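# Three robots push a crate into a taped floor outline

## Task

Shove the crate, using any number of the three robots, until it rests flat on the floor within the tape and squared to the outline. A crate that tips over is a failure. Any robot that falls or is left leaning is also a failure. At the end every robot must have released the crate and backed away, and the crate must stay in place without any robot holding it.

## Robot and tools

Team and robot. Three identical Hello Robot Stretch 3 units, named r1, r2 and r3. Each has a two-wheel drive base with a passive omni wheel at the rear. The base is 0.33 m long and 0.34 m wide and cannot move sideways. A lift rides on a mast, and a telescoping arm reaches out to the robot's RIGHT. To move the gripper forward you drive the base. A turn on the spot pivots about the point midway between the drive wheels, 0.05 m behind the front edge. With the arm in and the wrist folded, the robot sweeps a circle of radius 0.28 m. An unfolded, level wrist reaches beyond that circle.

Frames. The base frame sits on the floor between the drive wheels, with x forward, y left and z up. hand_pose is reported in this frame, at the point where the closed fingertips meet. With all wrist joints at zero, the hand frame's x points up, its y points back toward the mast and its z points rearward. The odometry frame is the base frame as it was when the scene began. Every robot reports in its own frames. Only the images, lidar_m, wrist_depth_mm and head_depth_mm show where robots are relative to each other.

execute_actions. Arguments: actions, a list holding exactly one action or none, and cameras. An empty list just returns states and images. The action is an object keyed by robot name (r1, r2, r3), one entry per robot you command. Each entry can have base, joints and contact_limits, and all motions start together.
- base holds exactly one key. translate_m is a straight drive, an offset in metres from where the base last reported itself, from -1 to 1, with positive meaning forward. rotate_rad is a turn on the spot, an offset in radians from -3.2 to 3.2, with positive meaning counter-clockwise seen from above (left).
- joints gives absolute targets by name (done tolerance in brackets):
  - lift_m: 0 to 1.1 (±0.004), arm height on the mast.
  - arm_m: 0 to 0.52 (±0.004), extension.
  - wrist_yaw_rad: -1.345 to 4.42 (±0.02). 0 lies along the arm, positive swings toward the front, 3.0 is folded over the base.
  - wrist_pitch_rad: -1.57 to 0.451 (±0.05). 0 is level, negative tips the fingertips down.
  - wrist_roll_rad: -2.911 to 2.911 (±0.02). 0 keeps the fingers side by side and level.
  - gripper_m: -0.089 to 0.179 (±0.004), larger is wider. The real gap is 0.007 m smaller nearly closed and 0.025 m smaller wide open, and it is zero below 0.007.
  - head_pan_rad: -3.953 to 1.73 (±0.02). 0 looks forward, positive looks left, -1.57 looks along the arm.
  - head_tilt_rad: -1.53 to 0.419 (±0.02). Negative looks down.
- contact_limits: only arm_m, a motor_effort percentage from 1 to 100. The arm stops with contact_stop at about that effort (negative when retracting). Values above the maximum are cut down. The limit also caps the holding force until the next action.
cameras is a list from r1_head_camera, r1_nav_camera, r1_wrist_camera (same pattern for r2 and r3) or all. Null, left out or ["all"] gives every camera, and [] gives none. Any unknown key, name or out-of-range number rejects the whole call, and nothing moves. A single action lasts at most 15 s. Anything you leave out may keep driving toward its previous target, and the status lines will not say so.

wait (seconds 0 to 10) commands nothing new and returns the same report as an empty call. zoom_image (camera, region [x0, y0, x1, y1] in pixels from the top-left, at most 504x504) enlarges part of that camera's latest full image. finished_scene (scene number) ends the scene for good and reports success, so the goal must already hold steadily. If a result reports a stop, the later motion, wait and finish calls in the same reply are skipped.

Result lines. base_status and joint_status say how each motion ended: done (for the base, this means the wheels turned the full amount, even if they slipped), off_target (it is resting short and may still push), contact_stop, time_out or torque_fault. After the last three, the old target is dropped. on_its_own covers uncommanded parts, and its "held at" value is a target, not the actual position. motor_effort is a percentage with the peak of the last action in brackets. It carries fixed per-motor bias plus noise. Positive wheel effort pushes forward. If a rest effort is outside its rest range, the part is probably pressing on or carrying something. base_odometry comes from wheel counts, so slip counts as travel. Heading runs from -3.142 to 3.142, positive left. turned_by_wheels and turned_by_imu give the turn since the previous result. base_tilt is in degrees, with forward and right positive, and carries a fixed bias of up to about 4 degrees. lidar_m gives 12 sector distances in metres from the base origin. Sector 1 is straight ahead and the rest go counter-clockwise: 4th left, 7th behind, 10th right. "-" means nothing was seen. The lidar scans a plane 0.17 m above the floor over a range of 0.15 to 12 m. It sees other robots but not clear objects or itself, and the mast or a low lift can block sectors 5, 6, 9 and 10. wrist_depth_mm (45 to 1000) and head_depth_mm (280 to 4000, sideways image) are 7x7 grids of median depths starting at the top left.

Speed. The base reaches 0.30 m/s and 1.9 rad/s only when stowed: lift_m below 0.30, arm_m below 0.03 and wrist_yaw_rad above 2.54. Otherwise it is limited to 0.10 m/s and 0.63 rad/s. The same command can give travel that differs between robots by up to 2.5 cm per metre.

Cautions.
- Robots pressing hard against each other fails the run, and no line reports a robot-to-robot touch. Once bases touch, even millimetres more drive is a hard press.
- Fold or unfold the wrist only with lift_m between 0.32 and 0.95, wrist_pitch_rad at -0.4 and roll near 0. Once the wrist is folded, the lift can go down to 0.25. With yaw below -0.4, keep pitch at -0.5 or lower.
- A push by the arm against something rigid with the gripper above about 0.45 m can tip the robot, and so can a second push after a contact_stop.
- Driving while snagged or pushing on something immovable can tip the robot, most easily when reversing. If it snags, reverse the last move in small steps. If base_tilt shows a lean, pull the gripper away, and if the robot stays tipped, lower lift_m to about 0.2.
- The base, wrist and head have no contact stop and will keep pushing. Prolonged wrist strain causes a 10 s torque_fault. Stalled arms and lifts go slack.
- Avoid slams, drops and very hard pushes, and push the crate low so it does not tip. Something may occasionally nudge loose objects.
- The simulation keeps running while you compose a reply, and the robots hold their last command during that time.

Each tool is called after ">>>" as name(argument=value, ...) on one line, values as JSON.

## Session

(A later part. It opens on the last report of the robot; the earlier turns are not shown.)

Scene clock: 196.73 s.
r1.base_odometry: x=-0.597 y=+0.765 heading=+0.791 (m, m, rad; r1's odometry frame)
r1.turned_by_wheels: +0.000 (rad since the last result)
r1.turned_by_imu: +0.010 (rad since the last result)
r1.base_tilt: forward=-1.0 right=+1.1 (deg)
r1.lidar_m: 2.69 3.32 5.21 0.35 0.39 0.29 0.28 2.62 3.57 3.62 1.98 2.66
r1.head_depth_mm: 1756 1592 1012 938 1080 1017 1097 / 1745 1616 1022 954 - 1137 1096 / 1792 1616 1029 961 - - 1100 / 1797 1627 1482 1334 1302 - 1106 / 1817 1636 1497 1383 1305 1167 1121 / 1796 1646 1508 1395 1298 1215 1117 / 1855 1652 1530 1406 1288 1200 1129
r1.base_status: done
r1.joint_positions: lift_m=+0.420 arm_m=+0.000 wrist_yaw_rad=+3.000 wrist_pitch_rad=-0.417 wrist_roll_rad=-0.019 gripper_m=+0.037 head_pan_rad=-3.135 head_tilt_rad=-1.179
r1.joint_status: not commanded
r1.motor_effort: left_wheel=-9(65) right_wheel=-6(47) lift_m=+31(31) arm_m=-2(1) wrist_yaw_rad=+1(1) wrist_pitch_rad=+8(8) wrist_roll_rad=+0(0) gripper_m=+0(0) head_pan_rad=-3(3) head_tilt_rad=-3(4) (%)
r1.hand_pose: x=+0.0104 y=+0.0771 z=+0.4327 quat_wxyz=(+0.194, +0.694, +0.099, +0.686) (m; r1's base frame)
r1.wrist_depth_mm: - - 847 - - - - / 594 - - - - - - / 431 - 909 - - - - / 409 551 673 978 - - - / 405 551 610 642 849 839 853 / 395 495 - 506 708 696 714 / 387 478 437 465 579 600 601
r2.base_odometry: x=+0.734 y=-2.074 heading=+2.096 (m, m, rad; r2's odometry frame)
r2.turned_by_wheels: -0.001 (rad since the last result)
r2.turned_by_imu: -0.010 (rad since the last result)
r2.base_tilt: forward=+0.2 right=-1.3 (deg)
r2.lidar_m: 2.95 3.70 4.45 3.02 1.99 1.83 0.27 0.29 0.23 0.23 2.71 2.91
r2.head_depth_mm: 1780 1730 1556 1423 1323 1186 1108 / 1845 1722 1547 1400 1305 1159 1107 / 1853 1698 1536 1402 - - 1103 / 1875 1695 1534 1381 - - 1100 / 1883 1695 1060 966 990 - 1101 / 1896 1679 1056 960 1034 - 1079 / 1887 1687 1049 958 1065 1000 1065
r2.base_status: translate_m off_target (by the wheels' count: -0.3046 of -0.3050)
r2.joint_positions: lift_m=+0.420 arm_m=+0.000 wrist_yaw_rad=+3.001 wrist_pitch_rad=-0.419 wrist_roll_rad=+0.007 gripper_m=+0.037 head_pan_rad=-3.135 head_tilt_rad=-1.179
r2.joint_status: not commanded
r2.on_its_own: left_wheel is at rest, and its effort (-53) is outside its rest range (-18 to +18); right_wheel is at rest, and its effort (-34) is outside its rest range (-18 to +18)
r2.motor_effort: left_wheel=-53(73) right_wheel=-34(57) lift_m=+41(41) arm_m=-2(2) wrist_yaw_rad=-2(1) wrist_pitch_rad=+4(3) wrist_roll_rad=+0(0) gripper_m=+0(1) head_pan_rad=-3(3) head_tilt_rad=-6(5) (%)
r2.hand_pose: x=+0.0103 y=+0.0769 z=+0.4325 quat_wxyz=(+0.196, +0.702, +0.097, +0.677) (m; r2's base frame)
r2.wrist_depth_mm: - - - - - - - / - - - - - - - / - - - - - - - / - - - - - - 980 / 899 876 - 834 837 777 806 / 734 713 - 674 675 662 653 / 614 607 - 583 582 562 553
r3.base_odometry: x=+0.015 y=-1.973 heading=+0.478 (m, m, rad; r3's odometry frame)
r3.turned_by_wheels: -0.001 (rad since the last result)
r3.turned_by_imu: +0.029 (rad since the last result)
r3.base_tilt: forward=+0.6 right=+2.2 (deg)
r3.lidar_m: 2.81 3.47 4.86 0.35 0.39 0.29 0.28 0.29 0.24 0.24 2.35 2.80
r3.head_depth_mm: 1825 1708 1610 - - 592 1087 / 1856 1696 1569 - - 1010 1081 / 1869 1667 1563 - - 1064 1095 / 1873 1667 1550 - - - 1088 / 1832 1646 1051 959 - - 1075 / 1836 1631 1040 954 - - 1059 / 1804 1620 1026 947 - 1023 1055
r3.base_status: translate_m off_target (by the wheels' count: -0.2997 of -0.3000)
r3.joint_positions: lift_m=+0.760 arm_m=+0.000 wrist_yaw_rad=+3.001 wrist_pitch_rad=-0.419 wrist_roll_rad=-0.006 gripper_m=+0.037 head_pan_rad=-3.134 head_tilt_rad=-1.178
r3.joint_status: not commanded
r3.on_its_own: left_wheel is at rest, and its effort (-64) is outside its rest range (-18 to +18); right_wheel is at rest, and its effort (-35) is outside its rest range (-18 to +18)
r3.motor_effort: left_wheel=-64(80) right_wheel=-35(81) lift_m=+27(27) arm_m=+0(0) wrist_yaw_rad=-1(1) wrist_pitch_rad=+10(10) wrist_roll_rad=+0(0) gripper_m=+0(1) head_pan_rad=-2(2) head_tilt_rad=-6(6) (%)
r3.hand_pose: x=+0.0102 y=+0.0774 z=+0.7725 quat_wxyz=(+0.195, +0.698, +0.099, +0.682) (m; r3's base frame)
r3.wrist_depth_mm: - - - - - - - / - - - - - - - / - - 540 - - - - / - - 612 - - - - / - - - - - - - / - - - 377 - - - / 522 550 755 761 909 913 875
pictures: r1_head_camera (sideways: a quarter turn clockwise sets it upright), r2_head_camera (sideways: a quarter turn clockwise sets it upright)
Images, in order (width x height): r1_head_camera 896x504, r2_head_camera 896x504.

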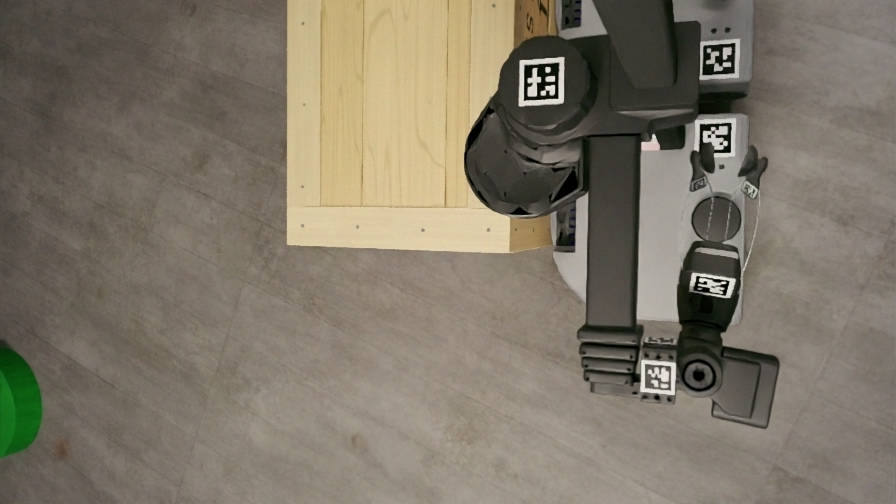

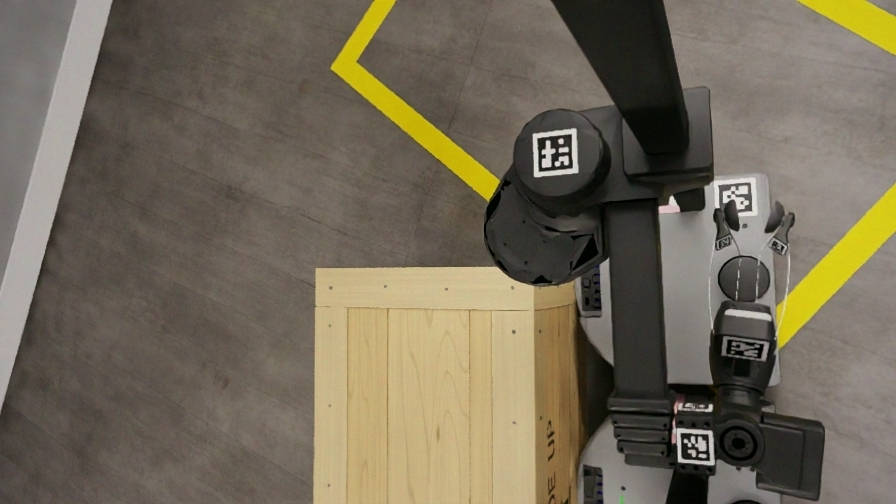

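>>> execute_actions(actions=[])

Scene clock: 207.27 s.
r1.base_odometry: x=-0.597 y=+0.765 heading=+0.791 (m, m, rad; r1's odometry frame)
r1.turned_by_wheels: +0.000 (rad since the last result)
r1.turned_by_imu: +0.000 (rad since the last result)
r1.base_tilt: forward=-1.2 right=+1.1 (deg)
r1.lidar_m: 2.68 3.33 5.23 0.35 0.39 0.29 0.28 2.62 3.58 3.59 1.98 2.66
r1.head_depth_mm: 1760 1580 1012 938 1083 1019 1091 / 1789 1606 1022 956 - 1135 1093 / 1799 1611 1025 961 - - 1108 / 1786 1632 1482 1334 1292 - 1108 / 1812 1642 1502 1380 1304 1166 1120 / 1796 1656 1508 1393 1289 1220 1121 / 1827 1665 1530 1405 1288 1205 1122
r1.base_status: done
r1.joint_positions: lift_m=+0.420 arm_m=+0.000 wrist_yaw_rad=+3.000 wrist_pitch_rad=-0.417 wrist_roll_rad=-0.019 gripper_m=+0.037 head_pan_rad=-3.135 head_tilt_rad=-1.179
r1.joint_status: not commanded
r1.motor_effort: left_wheel=-9(65) right_wheel=-6(47) lift_m=+30(31) arm_m=-1(1) wrist_yaw_rad=+1(1) wrist_pitch_rad=+8(8) wrist_roll_rad=+0(0) gripper_m=+1(0) head_pan_rad=-3(3) head_tilt_rad=-4(4) (%)
r1.hand_pose: x=+0.0104 y=+0.0771 z=+0.4327 quat_wxyz=(+0.194, +0.694, +0.099, +0.686) (m; r1's base frame)
r1.wrist_depth_mm: - - 873 - - - - / 581 - - - - - - / 429 - 905 - - - - / 404 552 688 - - - - / 403 543 621 646 837 845 843 / 395 492 - 505 709 685 705 / 388 472 437 461 581 598 605
r2.base_odometry: x=+0.734 y=-2.074 heading=+2.096 (m, m, rad; r2's odometry frame)
r2.turned_by_wheels: +0.000 (rad since the last result)
r2.turned_by_imu: +0.001 (rad since the last result)
r2.base_tilt: forward=+0.3 right=-1.3 (deg)
r2.lidar_m: 2.94 3.69 4.45 3.01 1.99 1.83 0.28 0.29 0.24 0.23 2.71 2.91
r2.head_depth_mm: 1784 1722 1556 1407 1332 1178 1111 / 1840 1720 1546 1410 1307 1160 1104 / 1850 1710 1534 1400 - - 1101 / 1874 1679 1522 1397 - - 1092 / 1883 1688 1063 967 994 - 1098 / 1874 1671 1060 963 1039 - 1085 / 1862 1663 1049 954 1065 998 1072
r2.base_status: translate_m off_target (by the wheels' count: -0.3046 of -0.3050)
r2.joint_positions: lift_m=+0.420 arm_m=+0.000 wrist_yaw_rad=+3.001 wrist_pitch_rad=-0.419 wrist_roll_rad=+0.007 gripper_m=+0.037 head_pan_rad=-3.135 head_tilt_rad=-1.179
r2.joint_status: not commanded
r2.on_its_own: left_wheel is at rest, and its effort (-53) is outside its rest range (-18 to +18); right_wheel is at rest, and its effort (-34) is outside its rest range (-18 to +18)
r2.motor_effort: left_wheel=-53(73) right_wheel=-34(57) lift_m=+41(41) arm_m=-2(2) wrist_yaw_rad=-1(1) wrist_pitch_rad=+4(3) wrist_roll_rad=+0(0) gripper_m=+0(1) head_pan_rad=-2(3) head_tilt_rad=-5(5) (%)
r2.hand_pose: x=+0.0103 y=+0.0769 z=+0.4325 quat_wxyz=(+0.196, +0.702, +0.097, +0.677) (m; r2's base frame)
r2.wrist_depth_mm: - - - - - - - / - - - - - - - / - - - - - - - / - - - - - - 979 / 886 890 - 840 846 797 784 / 730 719 - 670 668 661 651 / 620 607 - 589 576 564 562
r3.base_odometry: x=+0.015 y=-1.973 heading=+0.478 (m, m, rad; r3's odometry frame)
r3.turned_by_wheels: +0.000 (rad since the last result)
r3.turned_by_imu: +0.001 (rad since the last result)
r3.base_tilt: forward=+0.6 right=+2.2 (deg)
r3.lidar_m: 2.82 3.46 4.86 0.35 0.39 0.29 0.28 0.29 0.24 0.24 2.35 2.80
r3.head_depth_mm: 1834 1710 1588 - - 593 1085 / 1846 1705 1575 - - 1004 1080 / 1857 1680 1561 - - 1064 1103 / 1848 1659 1536 - - - 1093 / 1848 1651 1049 959 - - 1072 / 1824 1643 1040 952 - - 1061 / 1794 1620 1030 948 - 1019 1051
r3.base_status: translate_m off_target (by the wheels' count: -0.2997 of -0.3000)
r3.joint_positions: lift_m=+0.760 arm_m=+0.000 wrist_yaw_rad=+3.001 wrist_pitch_rad=-0.419 wrist_roll_rad=-0.006 gripper_m=+0.037 head_pan_rad=-3.134 head_tilt_rad=-1.178
r3.joint_status: not commanded
r3.on_its_own: left_wheel is at rest, and its effort (-64) is outside its rest range (-18 to +18); right_wheel is at rest, and its effort (-34) is outside its rest range (-18 to +18)
r3.motor_effort: left_wheel=-64(80) right_wheel=-34(81) lift_m=+27(27) arm_m=+0(0) wrist_yaw_rad=-1(1) wrist_pitch_rad=+10(10) wrist_roll_rad=+0(0) gripper_m=+0(1) head_pan_rad=-2(2) head_tilt_rad=-6(6) (%)
r3.hand_pose: x=+0.0102 y=+0.0774 z=+0.7725 quat_wxyz=(+0.195, +0.698, +0.099, +0.682) (m; r3's base frame)
r3.wrist_depth_mm: - - - - - - - / - - - - - - - / - - 545 - - - - / - - 606 - - - - / - - - - - - - / - - - 383 - - - / 513 552 742 771 893 919 951
pictures: r1_head_camera (sideways: a quarter turn clockwise sets it upright), r1_nav_camera (sideways: a quarter turn counterclockwise sets it upright), r1_wrist_camera, r2_head_camera (sideways: a quarter turn clockwise sets it upright), r2_nav_camera (sideways: a quarter turn counterclockwise sets it upright), r2_wrist_camera, r3_head_camera (sideways: a quarter turn clockwise sets it upright), r3_nav_camera (sideways: a quarter turn counterclockwise sets it upright), r3_wrist_camera
Images, in order (width x height): r1_head_camera 896x504, r1_nav_camera 672x504, r1_wrist_camera 644x364, r2_head_camera 896x504, r2_nav_camera 672x504, r2_wrist_camera 644x364, r3_head_camera 896x504, r3_nav_camera 672x504, r3_wrist_camera 644x364.

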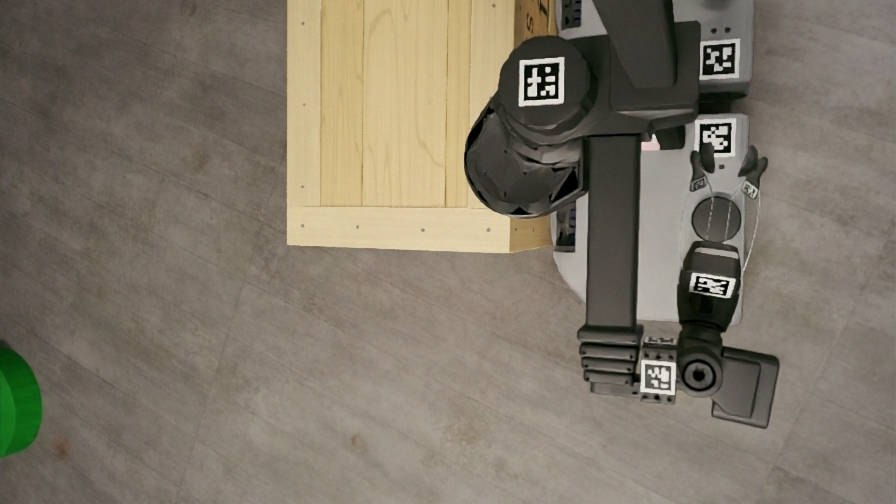

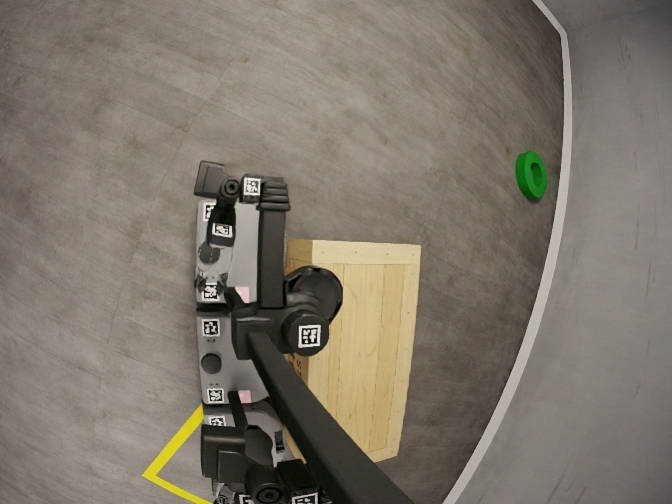

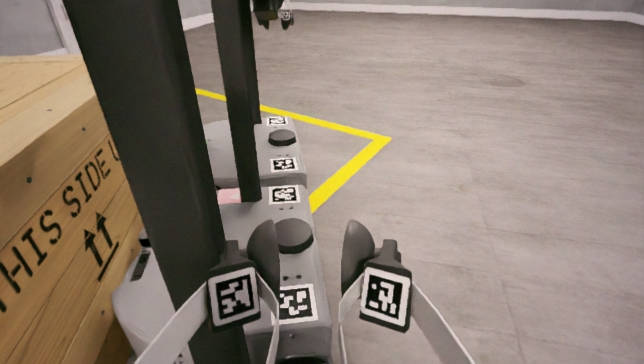

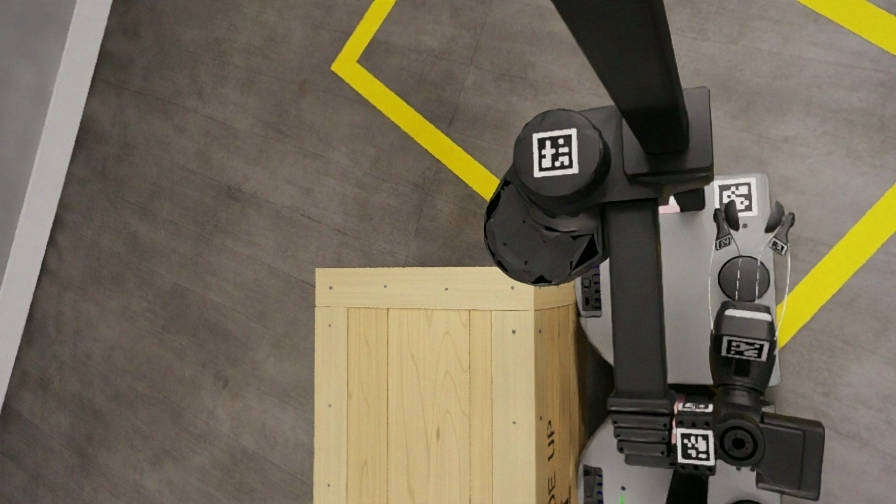

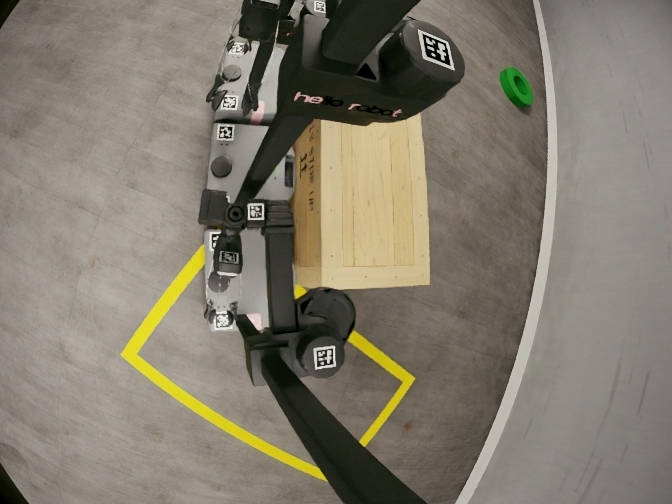

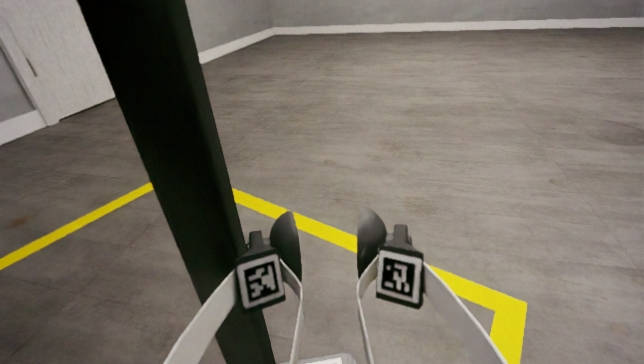

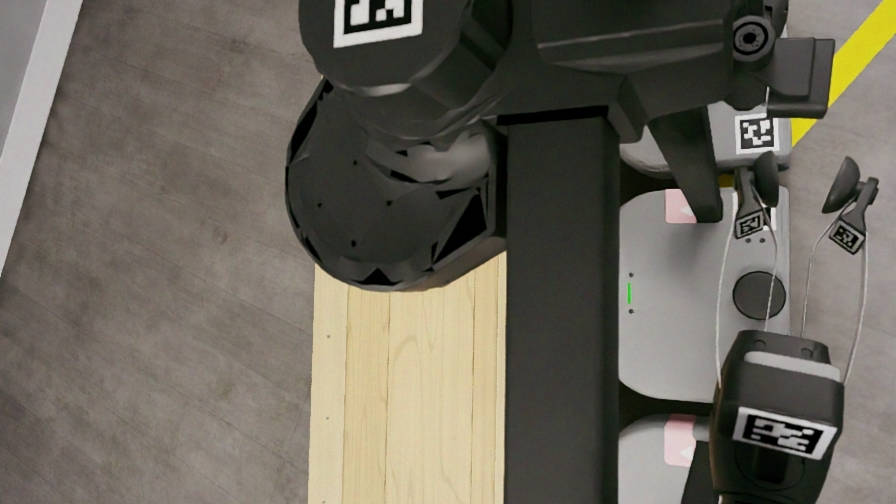

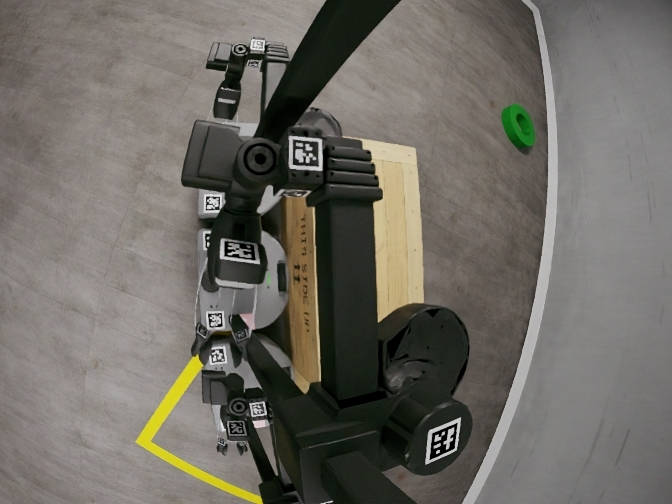

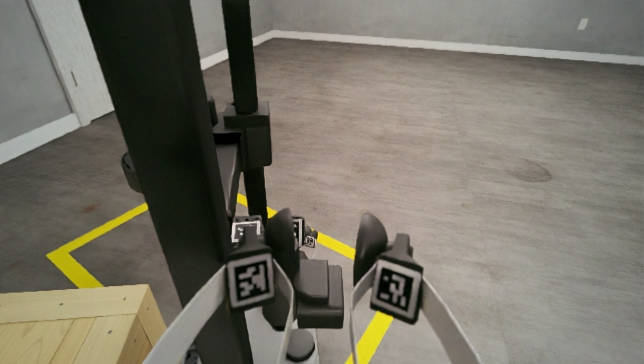

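>>> execute_actions(actions=[{"r1":{"base":{"translate_m":0.006}},"r2":{"base":{"translate_m":0.13}},"r3":{"base":{"translate_m":0.006}}}], cameras=[])

>>> execute_actions(actions=[{"r2":{"base":{"rotate_rad":-0.08}},"r3":{"base":{"rotate_rad":-0.025}}}], cameras=[])

>>> execute_actions(actions=[{"r2":{"base":{"translate_m":-0.123}}}], cameras=[])

>>> execute_actions(actions=[{"r2":{"base":{"rotate_rad":0.11}}}], cameras=["r2_head_camera","r3_head_camera"])

Scene clock: 217.30 s.
r1.base_odometry: x=-0.593 y=+0.769 heading=+0.791 (m, m, rad; r1's odometry frame)
r1.turned_by_wheels: +0.000 (rad since the last result)
r1.turned_by_imu: +0.001 (rad since the last result)
r1.base_tilt: forward=-1.0 right=+1.1 (deg)
r1.lidar_m: 2.67 3.32 5.22 0.35 0.40 0.29 0.28 2.62 3.56 3.60 1.98 2.66
r1.head_depth_mm: 1752 1593 1022 941 1079 1020 1092 / 1767 1611 1024 954 - 1143 1098 / 1783 1624 1027 964 - - 1105 / 1796 1627 1482 1340 1297 - 1111 / 1808 1654 1489 1380 1293 1173 1117 / 1793 1655 1514 1388 1293 1212 1120 / 1846 1670 1519 1405 1284 1204 1133
r1.base_status: done
r1.joint_positions: lift_m=+0.420 arm_m=+0.000 wrist_yaw_rad=+3.000 wrist_pitch_rad=-0.417 wrist_roll_rad=-0.019 gripper_m=+0.037 head_pan_rad=-3.135 head_tilt_rad=-1.179
r1.joint_status: not commanded
r1.motor_effort: left_wheel=-1(7) right_wheel=+1(6) lift_m=+31(31) arm_m=+0(0) wrist_yaw_rad=+0(1) wrist_pitch_rad=+8(8) wrist_roll_rad=+0(0) gripper_m=+0(1) head_pan_rad=-3(3) head_tilt_rad=-3(4) (%)
r1.hand_pose: x=+0.0104 y=+0.0771 z=+0.4327 quat_wxyz=(+0.194, +0.694, +0.099, +0.686) (m; r1's base frame)
r1.wrist_depth_mm: - - - - - - - / 592 - - - - - - / 440 - 993 - - - - / 412 556 682 794 - - - / 409 560 620 645 856 843 835 / 404 498 - 509 700 691 702 / 397 493 434 465 586 604 606
r2.base_odometry: x=+0.669 y=-1.962 heading=+2.096 (m, m, rad; r2's odometry frame)
r2.turned_by_wheels: +0.000 (rad since the last result)
r2.turned_by_imu: +0.002 (rad since the last result)
r2.base_tilt: forward=+0.2 right=-1.3 (deg)
r2.lidar_m: 2.83 3.53 4.39 3.22 2.12 1.95 0.41 0.42 0.29 0.38 3.03 2.80
r2.head_depth_mm: 1854 1724 1549 1416 1329 1178 1113 / 1882 1707 1553 1416 1306 1167 1105 / 1901 1704 1536 1402 - - 1102 / 1915 1702 1505 1392 - - 1096 / 1877 1687 1063 1003 1288 - 1095 / 1875 1686 1060 997 1267 - 1089 / 1848 1680 1049 994 1080 1136 1071
r2.base_status: done
r2.joint_positions: lift_m=+0.420 arm_m=+0.000 wrist_yaw_rad=+3.001 wrist_pitch_rad=-0.419 wrist_roll_rad=+0.007 gripper_m=+0.037 head_pan_rad=-3.135 head_tilt_rad=-1.179
r2.joint_status: not commanded
r2.motor_effort: left_wheel=+0(48) right_wheel=+0(33) lift_m=+41(41) arm_m=-2(2) wrist_yaw_rad=-2(2) wrist_pitch_rad=+4(4) wrist_roll_rad=+0(0) gripper_m=+0(0) head_pan_rad=-3(3) head_tilt_rad=-6(6) (%)
r2.hand_pose: x=+0.0103 y=+0.0769 z=+0.4325 quat_wxyz=(+0.196, +0.702, +0.097, +0.677) (m; r2's base frame)
r2.wrist_depth_mm: - - - - - - - / - - - - - - - / - - - - - - - / - - - - - - 977 / 870 878 - 862 841 787 792 / 720 721 - 679 659 661 653 / 607 611 - 591 575 565 560
r3.base_odometry: x=+0.020 y=-1.970 heading=+0.478 (m, m, rad; r3's odometry frame)
r3.turned_by_wheels: +0.000 (rad since the last result)
r3.turned_by_imu: +0.001 (rad since the last result)
r3.base_tilt: forward=+0.5 right=+2.2 (deg)
r3.lidar_m: 2.81 3.48 0.37 0.38 0.40 0.29 0.28 0.29 0.24 0.24 2.34 2.79
r3.head_depth_mm: 1849 1699 1587 - - 1017 557 / 1853 1691 1578 - - 1018 973 / 1876 1683 1573 - - 1167 1073 / 1861 1663 1551 - - - 1094 / 1841 1649 1047 959 - - 1077 / 1820 1622 1037 952 - - 1059 / 1793 1623 1032 949 - 1024 1056
r3.base_status: done
r3.joint_positions: lift_m=+0.760 arm_m=+0.000 wrist_yaw_rad=+3.001 wrist_pitch_rad=-0.419 wrist_roll_rad=-0.006 gripper_m=+0.037 head_pan_rad=-3.134 head_tilt_rad=-1.178
r3.joint_status: not commanded
r3.motor_effort: left_wheel=-1(59) right_wheel=+0(34) lift_m=+27(27) arm_m=+0(0) wrist_yaw_rad=-2(2) wrist_pitch_rad=+10(10) wrist_roll_rad=+0(0) gripper_m=+1(0) head_pan_rad=-1(1) head_tilt_rad=-7(6) (%)
r3.hand_pose: x=+0.0102 y=+0.0774 z=+0.7725 quat_wxyz=(+0.195, +0.698, +0.099, +0.682) (m; r3's base frame)
r3.wrist_depth_mm: - - - - - - - / - - - - - - - / - - 524 546 - - - / - - 497 634 - - - / - - - 362 - - - / - - - 815 - - - / 512 546 743 751 881 906 933
pictures: none
No camera images: the call's "cameras" was empty. Leave "cameras" out to get every camera's image.

Scene clock: 218.33 s.
r1.base_odometry: x=-0.593 y=+0.769 heading=+0.791 (m, m, rad; r1's odometry frame)
r1.turned_by_wheels: +0.000 (rad since the last result)
r1.turned_by_imu: +0.000 (rad since the last result)
r1.base_tilt: forward=-1.1 right=+1.2 (deg)
r1.lidar_m: 2.68 3.31 5.22 0.35 0.40 0.29 0.28 2.62 3.57 3.59 1.98 2.66
r1.head_depth_mm: 1763 1581 1014 940 1079 1016 1092 / 1769 1602 1027 957 - 1143 1102 / 1795 1610 1035 958 - - 1099 / 1799 1640 1470 1319 1294 - 1109 / 1821 1645 1511 1389 1301 1165 1116 / 1818 1665 1498 1396 1303 1212 1123 / 1832 1693 1522 1401 1297 1208 1127
r1.base_status: not commanded
r1.joint_positions: lift_m=+0.420 arm_m=+0.000 wrist_yaw_rad=+3.000 wrist_pitch_rad=-0.417 wrist_roll_rad=-0.019 gripper_m=+0.037 head_pan_rad=-3.135 head_tilt_rad=-1.179
r1.joint_status: not commanded
r1.motor_effort: left_wheel=-1(1) right_wheel=+1(1) lift_m=+31(30) arm_m=+0(0) wrist_yaw_rad=+0(0) wrist_pitch_rad=+8(8) wrist_roll_rad=+0(0) gripper_m=+0(1) head_pan_rad=-3(3) head_tilt_rad=-4(4) (%)
r1.hand_pose: x=+0.0104 y=+0.0771 z=+0.4327 quat_wxyz=(+0.194, +0.694, +0.099, +0.686) (m; r1's base frame)
r1.wrist_depth_mm: - - - - - - - / 588 - - - - - - / 440 - - - - - - / 415 561 676 797 - - - / 413 560 614 645 834 853 842 / 401 497 - 509 710 713 697 / 397 486 438 464 579 606 600
r2.base_odometry: x=+0.669 y=-1.962 heading=+2.017 (m, m, rad; r2's odometry frame)
r2.turned_by_wheels: -0.080 (rad since the last result)
r2.turned_by_imu: -0.079 (rad since the last result)
r2.base_tilt: forward=+0.2 right=-1.3 (deg)
r2.lidar_m: 2.81 3.31 4.39 3.60 2.19 1.95 0.40 0.42 0.29 0.37 2.67 2.80
r2.head_depth_mm: 1869 1741 1566 1408 1322 1181 1107 / 1856 1713 1555 1410 1307 1161 1109 / 1864 1707 1535 1414 - - 1103 / 1902 1693 1527 1402 - - 1097 / 1888 1687 1073 997 1275 - 1092 / 1875 1683 1052 988 1246 - 1086 / 1859 1673 1055 984 1111 1053 1071
r2.base_status: done
r2.joint_positions: lift_m=+0.420 arm_m=+0.000 wrist_yaw_rad=+3.001 wrist_pitch_rad=-0.419 wrist_roll_rad=+0.007 gripper_m=+0.037 head_pan_rad=-3.135 head_tilt_rad=-1.179
r2.joint_status: not commanded
r2.motor_effort: left_wheel=+2(5) right_wheel=-2(6) lift_m=+42(42) arm_m=-3(2) wrist_yaw_rad=+0(2) wrist_pitch_rad=+4(4) wrist_roll_rad=+0(0) gripper_m=+0(0) head_pan_rad=-3(3) head_tilt_rad=-6(6) (%)
r2.hand_pose: x=+0.0103 y=+0.0769 z=+0.4325 quat_wxyz=(+0.196, +0.702, +0.097, +0.677) (m; r2's base frame)
r2.wrist_depth_mm: - - - - - - - / - - - - - - - / - - - - - - - / - - - - - 972 977 / 899 880 - 835 859 812 788 / 720 713 - 686 669 658 652 / 617 608 - 595 579 567 558
r3.base_odometry: x=+0.020 y=-1.970 heading=+0.453 (m, m, rad; r3's odometry frame)
r3.turned_by_wheels: -0.025 (rad since the last result)
r3.turned_by_imu: -0.025 (rad since the last result)
r3.base_tilt: forward=+0.5 right=+2.2 (deg)
r3.lidar_m: 2.80 3.41 0.37 0.38 0.41 0.30 0.28 0.29 0.24 0.24 2.34 2.79
r3.head_depth_mm: 1836 1713 1586 - - 1015 565 / 1860 1694 1564 - - 1020 974 / 1864 1681 1574 - - 1169 1079 / 1852 1663 1546 - - - 1087 / 1833 1656 1045 963 - - 1075 / 1823 1634 1041 950 - - 1059 / 1795 1621 1031 942 - 1024 1055
r3.base_status: done
r3.joint_positions: lift_m=+0.760 arm_m=+0.000 wrist_yaw_rad=+3.001 wrist_pitch_rad=-0.419 wrist_roll_rad=-0.006 gripper_m=+0.037 head_pan_rad=-3.134 head_tilt_rad=-1.178
r3.joint_status: not commanded
r3.motor_effort: left_wheel=+2(4) right_wheel=-2(5) lift_m=+27(27) arm_m=+0(0) wrist_yaw_rad=-1(1) wrist_pitch_rad=+10(10) wrist_roll_rad=+0(0) gripper_m=+0(0) head_pan_rad=-2(2) head_tilt_rad=-6(6) (%)
r3.hand_pose: x=+0.0102 y=+0.0774 z=+0.7725 quat_wxyz=(+0.195, +0.698, +0.099, +0.682) (m; r3's base frame)
r3.wrist_depth_mm: - - - - - - - / - - - - - - - / - - 528 557 - - - / - - 510 633 - - - / - - - 365 - - - / - - - 830 - - - / 516 554 766 749 883 936 929
pictures: none
No camera images: the call's "cameras" was empty. Leave "cameras" out to get every camera's image.

Scene clock: 220.63 s.
r1.base_odometry: x=-0.593 y=+0.769 heading=+0.791 (m, m, rad; r1's odometry frame)
r1.turned_by_wheels: +0.000 (rad since the last result)
r1.turned_by_imu: +0.000 (rad since the last result)
r1.base_tilt: forward=-0.9 right=+1.2 (deg)
r1.lidar_m: 2.67 3.29 5.21 0.35 0.40 0.29 0.28 2.62 3.57 3.59 1.98 2.65
r1.head_depth_mm: 1746 1589 1021 945 1081 1015 1096 / 1753 1596 1016 951 - 1135 1097 / 1788 1624 1029 962 - - 1097 / 1799 1632 1482 1326 1298 - 1107 / 1814 1639 1498 1382 1299 1168 1114 / 1816 1657 1515 1383 1294 1211 1113 / 1843 1665 1522 1397 1293 1193 1121
r1.base_status: not commanded
r1.joint_positions: lift_m=+0.420 arm_m=+0.000 wrist_yaw_rad=+3.000 wrist_pitch_rad=-0.417 wrist_roll_rad=-0.019 gripper_m=+0.037 head_pan_rad=-3.135 head_tilt_rad=-1.179
r1.joint_status: not commanded
r1.motor_effort: left_wheel=+0(1) right_wheel=+1(0) lift_m=+30(31) arm_m=+0(1) wrist_yaw_rad=+1(0) wrist_pitch_rad=+8(8) wrist_roll_rad=+0(0) gripper_m=+0(0) head_pan_rad=-3(3) head_tilt_rad=-4(4) (%)
r1.hand_pose: x=+0.0104 y=+0.0771 z=+0.4327 quat_wxyz=(+0.194, +0.694, +0.099, +0.686) (m; r1's base frame)
r1.wrist_depth_mm: - - 837 - - - - / 596 - - - - - - / 436 - 927 - - - - / 414 566 688 - - - - / 411 560 610 644 846 837 843 / 405 502 - 510 707 704 691 / 396 487 441 466 576 598 601
r2.base_odometry: x=+0.722 y=-2.072 heading=+2.017 (m, m, rad; r2's odometry frame)
r2.turned_by_wheels: +0.000 (rad since the last result)
r2.turned_by_imu: +0.000 (rad since the last result)
r2.base_tilt: forward=+0.2 right=-1.3 (deg)
r2.lidar_m: 2.92 3.48 4.45 3.38 2.08 1.83 0.28 0.29 0.25 0.24 2.70 2.91
r2.head_depth_mm: 1803 1734 1548 1408 1329 1179 1108 / 1833 1716 1543 1423 1308 1165 1110 / 1823 1705 1532 1405 - - 1105 / 1846 1693 1536 1417 - - 1102 / 1884 1690 1494 966 995 - 1099 / 1886 1672 1056 964 1020 - 1085 / 1866 1672 1510 958 1060 998 1064
r2.base_status: done
r2.joint_positions: lift_m=+0.420 arm_m=+0.000 wrist_yaw_rad=+3.001 wrist_pitch_rad=-0.419 wrist_roll_rad=+0.007 gripper_m=+0.037 head_pan_rad=-3.135 head_tilt_rad=-1.179
r2.joint_status: not commanded
r2.motor_effort: left_wheel=+2(2) right_wheel=-2(6) lift_m=+41(41) arm_m=-2(2) wrist_yaw_rad=-2(1) wrist_pitch_rad=+4(4) wrist_roll_rad=+0(0) gripper_m=+0(1) head_pan_rad=-3(3) head_tilt_rad=-5(5) (%)
r2.hand_pose: x=+0.0103 y=+0.0769 z=+0.4325 quat_wxyz=(+0.196, +0.702, +0.097, +0.677) (m; r2's base frame)
r2.wrist_depth_mm: - - - - - - - / - - - - - - - / - - - - - - - / - - - - - - 980 / 887 878 - 849 849 785 776 / 731 714 - 684 668 666 645 / 612 610 - 586 571 566 563
r3.base_odometry: x=+0.020 y=-1.970 heading=+0.453 (m, m, rad; r3's odometry frame)
r3.turned_by_wheels: +0.000 (rad since the last result)
r3.turned_by_imu: +0.000 (rad since the last result)
r3.base_tilt: forward=+0.5 right=+2.2 (deg)
r3.lidar_m: 2.81 3.42 4.86 0.36 0.41 0.30 0.28 0.29 0.24 0.24 2.34 2.79
r3.head_depth_mm: 1844 1699 1592 - - 619 1088 / 1847 1680 1570 - - 1007 1085 / 1878 1678 1572 - - 1120 1101 / 1852 1672 1537 - - - 1092 / 1848 1661 1047 962 - - 1080 / 1826 1638 1036 951 - - 1059 / 1803 1622 1028 945 - 1026 1056
r3.base_status: not commanded
r3.joint_positions: lift_m=+0.760 arm_m=+0.000 wrist_yaw_rad=+3.001 wrist_pitch_rad=-0.419 wrist_roll_rad=-0.006 gripper_m=+0.037 head_pan_rad=-3.134 head_tilt_rad=-1.178
r3.joint_status: not commanded
r3.motor_effort: left_wheel=+2(2) right_wheel=-2(2) lift_m=+27(27) arm_m=+0(1) wrist_yaw_rad=-1(1) wrist_pitch_rad=+10(10) wrist_roll_rad=+0(0) gripper_m=+0(0) head_pan_rad=-2(1) head_tilt_rad=-6(6) (%)
r3.hand_pose: x=+0.0102 y=+0.0774 z=+0.7725 quat_wxyz=(+0.195, +0.698, +0.099, +0.682) (m; r3's base frame)
r3.wrist_depth_mm: - - - - - - - / - - - - - - - / - - 566 - - - - / - - 641 - - - - / - - - - - - - / - - - 391 - - - / 530 536 738 859 894 911 906
pictures: none
No camera images: the call's "cameras" was empty. Leave "cameras" out to get every camera's image.

Scene clock: 221.60 s.
r1.base_odometry: x=-0.593 y=+0.769 heading=+0.791 (m, m, rad; r1's odometry frame)
r1.turned_by_wheels: +0.000 (rad since the last result)
r1.turned_by_imu: +0.000 (rad since the last result)
r1.base_tilt: forward=-1.0 right=+1.2 (deg)
r1.lidar_m: 2.68 3.29 5.21 0.35 0.40 0.29 0.28 2.63 3.58 3.59 1.98 2.66
r1.head_depth_mm: 1762 1605 1020 938 1078 1016 1090 / 1756 1609 1021 956 - 1135 1101 / 1801 1629 1026 960 - - 1107 / 1813 1632 1475 1342 1303 - 1112 / 1789 1637 1507 1383 1296 1174 1110 / 1813 1651 1515 1386 1309 1213 1113 / 1834 1672 1520 1393 1296 1206 1129
r1.base_status: not commanded
r1.joint_positions: lift_m=+0.420 arm_m=+0.000 wrist_yaw_rad=+3.000 wrist_pitch_rad=-0.417 wrist_roll_rad=-0.019 gripper_m=+0.037 head_pan_rad=-3.135 head_tilt_rad=-1.179
r1.joint_status: not commanded
r1.motor_effort: left_wheel=-1(1) right_wheel=+1(1) lift_m=+31(31) arm_m=-1(0) wrist_yaw_rad=+0(0) wrist_pitch_rad=+8(8) wrist_roll_rad=+0(0) gripper_m=+1(1) head_pan_rad=-3(3) head_tilt_rad=-4(3) (%)
r1.hand_pose: x=+0.0104 y=+0.0771 z=+0.4327 quat_wxyz=(+0.194, +0.694, +0.099, +0.686) (m; r1's base frame)
r1.wrist_depth_mm: - - - - - - - / 597 - - - - - - / 436 - 959 - - - - / 418 562 682 - - - - / 410 559 608 642 846 847 847 / 403 500 - 507 710 708 703 / 395 493 443 467 581 604 612
r2.base_odometry: x=+0.722 y=-2.072 heading=+2.127 (m, m, rad; r2's odometry frame)
r2.turned_by_wheels: +0.110 (rad since the last result)
r2.turned_by_imu: +0.109 (rad since the last result)
r2.base_tilt: forward=+0.2 right=-1.3 (deg)
r2.lidar_m: 2.95 3.75 4.43 2.92 1.97 1.83 0.28 0.30 0.24 0.24 2.82 2.91
r2.head_depth_mm: 1801 1732 1558 1409 1327 1186 1108 / 1848 1727 1535 1410 1299 1164 1110 / 1840 1705 1550 1391 - - 1102 / 1879 1697 1527 1382 - - 1098 / 1899 1692 1058 968 1025 - 1094 / 1893 1675 1060 964 1094 - 1087 / 1853 1665 1046 959 1084 1004 1077
r2.base_status: done
r2.joint_positions: lift_m=+0.420 arm_m=+0.000 wrist_yaw_rad=+3.001 wrist_pitch_rad=-0.419 wrist_roll_rad=+0.007 gripper_m=+0.037 head_pan_rad=-3.135 head_tilt_rad=-1.179
r2.joint_status: not commanded
r2.motor_effort: left_wheel=-2(4) right_wheel=+3(5) lift_m=+42(41) arm_m=-2(2) wrist_yaw_rad=+0(0) wrist_pitch_rad=+4(4) wrist_roll_rad=+1(0) gripper_m=+0(0) head_pan_rad=-3(3) head_tilt_rad=-6(6) (%)
r2.hand_pose: x=+0.0103 y=+0.0769 z=+0.4325 quat_wxyz=(+0.196, +0.702, +0.097, +0.677) (m; r2's base frame)
r2.wrist_depth_mm: - - - - - - - / - - - - - - - / - - - - - - - / - - - - - - 977 / 901 885 - 847 849 802 779 / 721 703 - 670 663 661 640 / 616 611 - 589 574 566 556
r3.base_odometry: x=+0.020 y=-1.970 heading=+0.453 (m, m, rad; r3's odometry frame)
r3.turned_by_wheels: +0.000 (rad since the last result)
r3.turned_by_imu: +0.000 (rad since the last result)
r3.base_tilt: forward=+0.5 right=+2.2 (deg)
r3.lidar_m: 2.81 3.40 4.87 0.36 0.41 0.30 0.28 0.29 0.24 0.24 2.34 2.80
r3.head_depth_mm: 1844 1701 1585 - - 592 1081 / 1848 1696 1565 - - 1011 1084 / 1866 1675 1572 - - 1080 1104 / 1869 1663 1542 - - - 1093 / 1851 1647 1046 953 - - 1078 / 1810 1631 1042 953 - - 1058 / 1818 1635 1033 942 - 1025 1054
r3.base_status: not commanded
r3.joint_positions: lift_m=+0.760 arm_m=+0.000 wrist_yaw_rad=+3.001 wrist_pitch_rad=-0.419 wrist_roll_rad=-0.006 gripper_m=+0.037 head_pan_rad=-3.134 head_tilt_rad=-1.178
r3.joint_status: not commanded
r3.motor_effort: left_wheel=+3(3) right_wheel=-2(2) lift_m=+27(27) arm_m=+0(0) wrist_yaw_rad=-1(1) wrist_pitch_rad=+10(10) wrist_roll_rad=+0(0) gripper_m=+1(0) head_pan_rad=-2(2) head_tilt_rad=-6(6) (%)
r3.hand_pose: x=+0.0102 y=+0.0774 z=+0.7725 quat_wxyz=(+0.195, +0.698, +0.099, +0.682) (m; r3's base frame)
r3.wrist_depth_mm: - - - - - - - / - - - - - - - / - - 541 - - - - / - - 627 - - - - / - - - - - - - / - - - 386 - - - / 513 558 751 871 897 917 891
pictures: r2_head_camera (sideways: a quarter turn clockwise sets it upright), r3_head_camera (sideways: a quarter turn clockwise sets it upright)
Images, in order (width x height): r2_head_camera 896x504, r3_head_camera 896x504.

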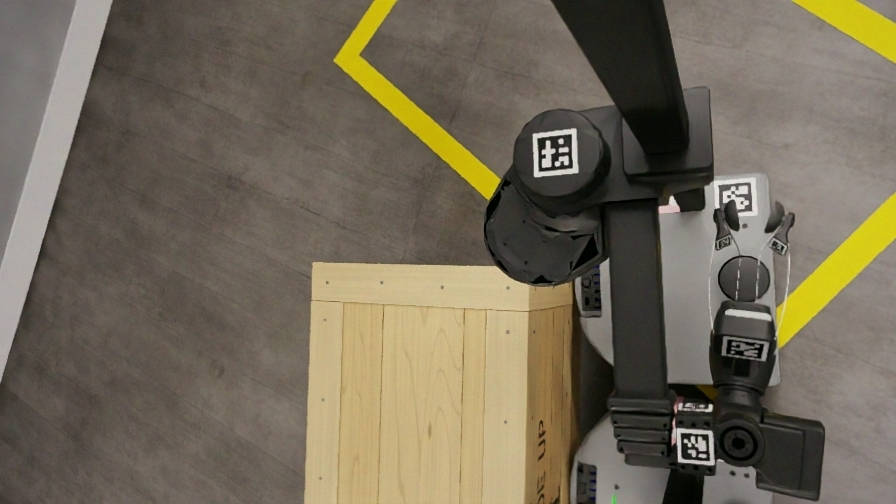

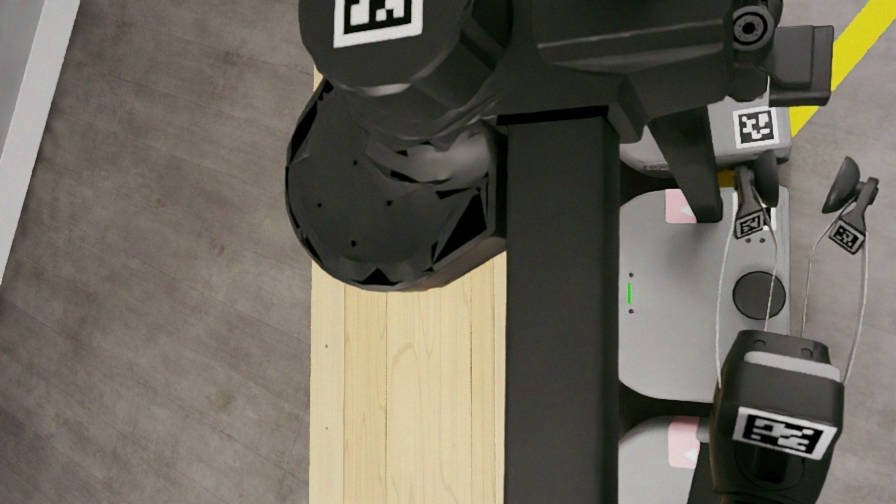

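>>> execute_actions(actions=[{"r2":{"base":{"rotate_rad":-0.02}}}], cameras=[])

>>> execute_actions(actions=[{"r1":{"base":{"translate_m":-0.24}},"r2":{"base":{"translate_m":-0.28}},"r3":{"base":{"translate_m":-0.26}}}], cameras=["r2_head_camera","r1_head_camera","r1_nav_camera"])

Scene clock: 224.80 s.
r1.base_odometry: x=-0.593 y=+0.769 heading=+0.791 (m, m, rad; r1's odometry frame)
r1.turned_by_wheels: +0.000 (rad since the last result)
r1.turned_by_imu: +0.000 (rad since the last result)
r1.base_tilt: forward=-1.0 right=+1.3 (deg)
r1.lidar_m: 2.67 3.31 5.19 0.35 0.40 0.29 0.28 2.62 3.58 3.60 1.98 2.66
r1.head_depth_mm: 1761 1587 1019 938 1072 1025 1088 / 1793 1618 1025 956 - 1140 1096 / 1791 1624 1031 957 - - 1098 / 1795 1626 1478 1325 1300 - 1118 / 1818 1642 1487 1379 1310 1173 1121 / 1803 1640 1502 1401 1299 1208 1114 / 1835 1659 1515 1398 1294 1199 1127
r1.base_status: not commanded
r1.joint_positions: lift_m=+0.420 arm_m=+0.000 wrist_yaw_rad=+3.000 wrist_pitch_rad=-0.417 wrist_roll_rad=-0.019 gripper_m=+0.037 head_pan_rad=-3.135 head_tilt_rad=-1.179
r1.joint_status: not commanded
r1.motor_effort: left_wheel=-1(0) right_wheel=+1(1) lift_m=+31(31) arm_m=-1(0) wrist_yaw_rad=+1(0) wrist_pitch_rad=+8(8) wrist_roll_rad=-1(0) gripper_m=+0(1) head_pan_rad=-3(3) head_tilt_rad=-3(4) (%)
r1.hand_pose: x=+0.0104 y=+0.0771 z=+0.4327 quat_wxyz=(+0.194, +0.694, +0.099, +0.686) (m; r1's base frame)
r1.wrist_depth_mm: - - - - - - - / 592 - - - - - - / 435 - 931 - - - - / 417 557 675 - - - - / 410 564 616 640 837 846 839 / 405 502 - 506 722 724 695 / 395 494 442 470 584 605 601
r2.base_odometry: x=+0.722 y=-2.072 heading=+2.107 (m, m, rad; r2's odometry frame)
r2.turned_by_wheels: -0.020 (rad since the last result)
r2.turned_by_imu: -0.019 (rad since the last result)
r2.base_tilt: forward=+0.2 right=-1.3 (deg)
r2.lidar_m: 2.95 3.70 4.43 2.99 1.98 1.84 0.28 0.30 0.24 0.24 2.74 2.91
r2.head_depth_mm: 1791 1729 1554 1406 1323 1178 1111 / 1837 1725 1541 1407 1306 1168 1111 / 1840 1686 1542 1404 - - 1103 / 1872 1705 1524 1391 - - 1095 / 1893 1676 1062 967 1018 - 1093 / 1887 1666 1063 964 1073 - 1088 / 1879 1678 1047 955 1070 1002 1068
r2.base_status: done
r2.joint_positions: lift_m=+0.420 arm_m=+0.000 wrist_yaw_rad=+3.001 wrist_pitch_rad=-0.419 wrist_roll_rad=+0.007 gripper_m=+0.037 head_pan_rad=-3.135 head_tilt_rad=-1.179
r2.joint_status: not commanded
r2.motor_effort: left_wheel=+0(1) right_wheel=+0(0) lift_m=+41(42) arm_m=-2(2) wrist_yaw_rad=-1(0) wrist_pitch_rad=+4(4) wrist_roll_rad=+0(0) gripper_m=+0(0) head_pan_rad=-3(3) head_tilt_rad=-5(6) (%)
r2.hand_pose: x=+0.0103 y=+0.0769 z=+0.4325 quat_wxyz=(+0.196, +0.702, +0.097, +0.677) (m; r2's base frame)
r2.wrist_depth_mm: - - - - - - - / - - - - - - - / - - - - - - - / - - - - - 976 970 / 887 882 - 831 835 800 791 / 724 711 - 684 665 665 649 / 611 604 - 591 576 559 548
r3.base_odometry: x=+0.020 y=-1.970 heading=+0.453 (m, m, rad; r3's odometry frame)
r3.turned_by_wheels: +0.000 (rad since the last result)
r3.turned_by_imu: +0.001 (rad since the last result)
r3.base_tilt: forward=+0.5 right=+2.2 (deg)
r3.lidar_m: 2.80 3.42 4.86 0.36 0.41 0.30 0.28 0.29 0.24 0.24 2.34 2.80
r3.head_depth_mm: 1851 1714 1596 - - 595 1090 / 1864 1692 1579 - - 1012 1084 / 1859 1684 1565 - - 1094 1102 / 1858 1658 1548 - - - 1091 / 1846 1647 1049 964 - - 1076 / 1829 1634 1039 951 - - 1056 / 1824 1633 1031 946 - 1025 1061
r3.base_status: not commanded
r3.joint_positions: lift_m=+0.760 arm_m=+0.000 wrist_yaw_rad=+3.001 wrist_pitch_rad=-0.419 wrist_roll_rad=-0.006 gripper_m=+0.037 head_pan_rad=-3.134 head_tilt_rad=-1.178
r3.joint_status: not commanded
r3.motor_effort: left_wheel=+3(3) right_wheel=-2(2) lift_m=+27(27) arm_m=+0(0) wrist_yaw_rad=-1(1) wrist_pitch_rad=+10(10) wrist_roll_rad=+0(0) gripper_m=+0(0) head_pan_rad=-1(2) head_tilt_rad=-6(6) (%)
r3.hand_pose: x=+0.0102 y=+0.0774 z=+0.7725 quat_wxyz=(+0.195, +0.698, +0.099, +0.682) (m; r3's base frame)
r3.wrist_depth_mm: - - - - - - - / - - - - - - - / - - 545 - - - - / - - 626 - - - - / - - - - - - - / - - - 380 - - - / 515 542 740 843 907 964 937
pictures: none
No camera images: the call's "cameras" was empty. Leave "cameras" out to get every camera's image.

Scene clock: 229.60 s.
r1.base_odometry: x=-0.761 y=+0.598 heading=+0.791 (m, m, rad; r1's odometry frame)
r1.turned_by_wheels: +0.000 (rad since the last result)
r1.turned_by_imu: +0.009 (rad since the last result)
r1.base_tilt: forward=-1.1 right=+1.2 (deg)
r1.lidar_m: 2.90 3.60 5.30 0.36 0.40 0.29 0.28 2.36 3.48 3.53 2.07 2.88
r1.head_depth_mm: 1755 1594 1021 939 1086 1018 1094 / 1778 1611 1024 959 - 1140 1098 / 1796 1617 1028 961 - - 1100 / 1800 1629 1472 1344 1301 - 1109 / 1821 1628 1505 1395 1304 1170 1120 / 1777 1664 1501 1373 1301 1214 1120 / 1796 1660 1523 1394 1297 1208 1132
r1.base_status: done
r1.joint_positions: lift_m=+0.420 arm_m=+0.000 wrist_yaw_rad=+3.000 wrist_pitch_rad=-0.417 wrist_roll_rad=-0.019 gripper_m=+0.037 head_pan_rad=-3.135 head_tilt_rad=-1.179
r1.joint_status: not commanded
r1.motor_effort: left_wheel=-4(61) right_wheel=-1(44) lift_m=+30(30) arm_m=-1(1) wrist_yaw_rad=+0(1) wrist_pitch_rad=+8(8) wrist_roll_rad=+0(0) gripper_m=+1(0) head_pan_rad=-3(3) head_tilt_rad=-4(4) (%)
r1.hand_pose: x=+0.0104 y=+0.0771 z=+0.4328 quat_wxyz=(+0.194, +0.694, +0.099, +0.686) (m; r1's base frame)
r1.wrist_depth_mm: - - 875 - - - - / 588 - - - - - - / 436 - 892 - - - - / 417 566 693 981 - - - / 407 569 613 712 840 842 841 / 407 496 - 515 723 696 722 / 395 492 444 477 586 610 607
r2.base_odometry: x=+0.864 y=-2.313 heading=+2.106 (m, m, rad; r2's odometry frame)
r2.turned_by_wheels: -0.001 (rad since the last result)
r2.turned_by_imu: -0.009 (rad since the last result)
r2.base_tilt: forward=+0.3 right=-1.3 (deg)
r2.lidar_m: 3.18 3.99 4.51 2.58 1.73 1.59 0.28 0.29 0.23 0.23 2.78 3.12
r2.head_depth_mm: 1545 1722 1550 1418 1325 1187 1115 / 1610 1717 1547 1405 1311 1173 1108 / 1678 1705 1529 1402 - - 1103 / 1759 1696 1525 1397 - - 1101 / 1783 1706 1061 965 981 - 1091 / 1830 1671 1057 966 1019 - 1079 / 1828 1671 1049 959 1062 1005 1060
r2.base_status: translate_m off_target (by the wheels' count: -0.2796 of -0.2800)
r2.joint_positions: lift_m=+0.420 arm_m=+0.000 wrist_yaw_rad=+3.000 wrist_pitch_rad=-0.418 wrist_roll_rad=+0.007 gripper_m=+0.037 head_pan_rad=-3.135 head_tilt_rad=-1.179
r2.joint_status: not commanded
r2.on_its_own: left_wheel is at rest, and its effort (-56) is outside its rest range (-18 to +18); right_wheel is at rest, and its effort (-38) is outside its rest range (-18 to +18)
r2.motor_effort: left_wheel=-56(70) right_wheel=-38(57) lift_m=+42(41) arm_m=-2(1) wrist_yaw_rad=-1(1) wrist_pitch_rad=+4(4) wrist_roll_rad=+0(0) gripper_m=+0(0) head_pan_rad=-3(3) head_tilt_rad=-5(5) (%)
r2.hand_pose: x=+0.0103 y=+0.0769 z=+0.4325 quat_wxyz=(+0.196, +0.702, +0.097, +0.677) (m; r2's base frame)
r2.wrist_depth_mm: - - - - - - - / - - - - - - - / - - - - - - - / - - - - - - 978 / 915 881 - 841 854 805 776 / 743 712 - 678 659 671 643 / 618 613 - 588 569 561 563
r3.base_odometry: x=-0.214 y=-2.084 heading=+0.452 (m, m, rad; r3's odometry frame)
r3.turned_by_wheels: +0.000 (rad since the last result)
r3.turned_by_imu: +0.024 (rad since the last result)
r3.base_tilt: forward=+0.5 right=+2.2 (deg)
r3.lidar_m: 3.05 3.75 4.95 0.35 0.41 0.29 0.28 0.29 0.25 0.24 2.42 3.02
r3.head_depth_mm: 1682 1705 1588 - - 596 1093 / 1744 1685 1574 - - 843 1080 / 1785 1675 1573 - - 1063 1098 / 1802 1667 1548 - - - 1089 / 1826 1651 1049 959 - - 1072 / 1834 1631 1039 951 - - 1059 / 1809 1624 1033 942 - 1025 1052
r3.base_status: translate_m off_target (by the wheels' count: -0.2598 of -0.2600)
r3.joint_positions: lift_m=+0.760 arm_m=+0.000 wrist_yaw_rad=+3.001 wrist_pitch_rad=-0.419 wrist_roll_rad=-0.006 gripper_m=+0.037 head_pan_rad=-3.134 head_tilt_rad=-1.178
r3.joint_status: not commanded
r3.on_its_own: left_wheel is at rest, and its effort (-43) is outside its rest range (-18 to +18); right_wheel is at rest, and its effort (-23) is outside its rest range (-18 to +18)
r3.motor_effort: left_wheel=-43(96) right_wheel=-23(76) lift_m=+27(27) arm_m=+0(0) wrist_yaw_rad=-2(1) wrist_pitch_rad=+10(10) wrist_roll_rad=+0(0) gripper_m=+1(0) head_pan_rad=-2(2) head_tilt_rad=-6(6) (%)
r3.hand_pose: x=+0.0102 y=+0.0774 z=+0.7725 quat_wxyz=(+0.195, +0.698, +0.099, +0.682) (m; r3's base frame)
r3.wrist_depth_mm: - - - - - - - / - - - - - - - / - - 537 - - - - / - - 622 - - - - / - - - - - - - / - - - 392 - - - / 517 550 723 858 897 901 942
pictures: r1_head_camera (sideways: a quarter turn clockwise sets it upright), r1_nav_camera (sideways: a quarter turn counterclockwise sets it upright), r2_head_camera (sideways: a quarter turn clockwise sets it upright)
Images, in order (width x height): r1_head_camera 896x504, r1_nav_camera 672x504, r2_head_camera 896x504.

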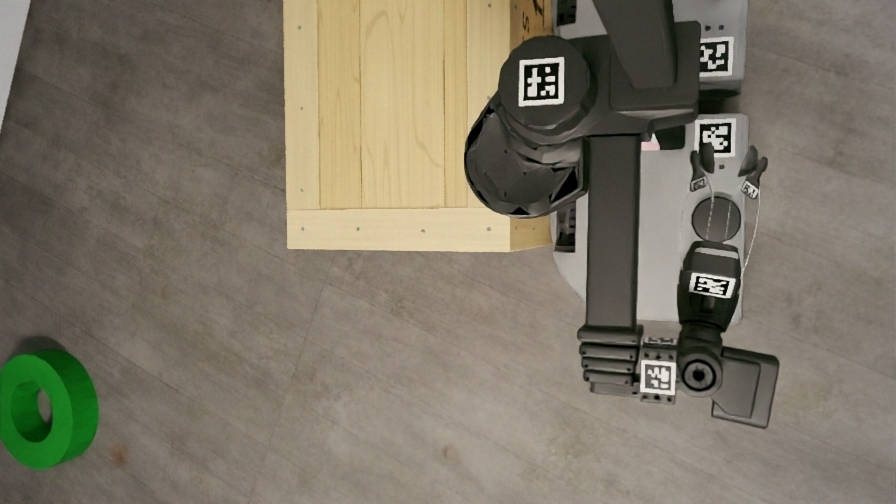

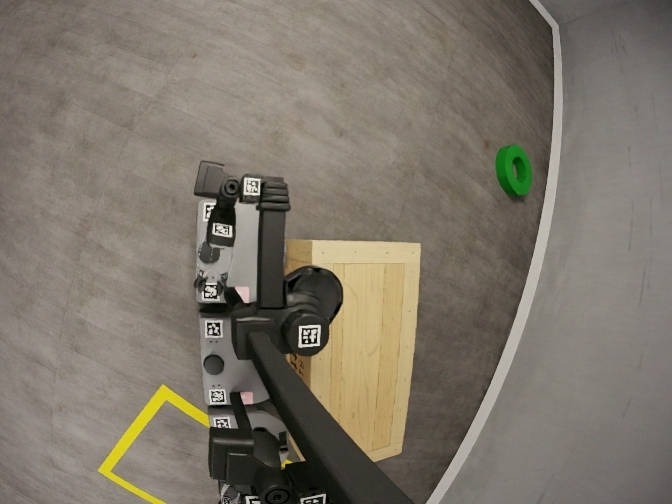

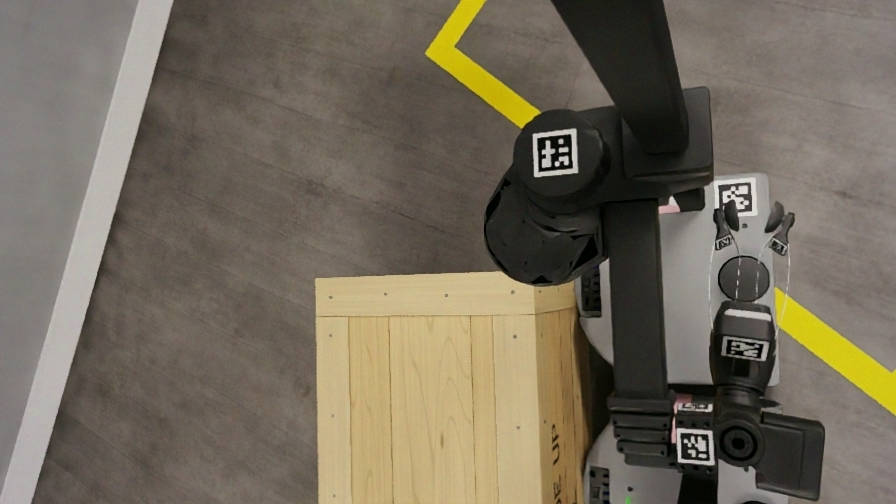

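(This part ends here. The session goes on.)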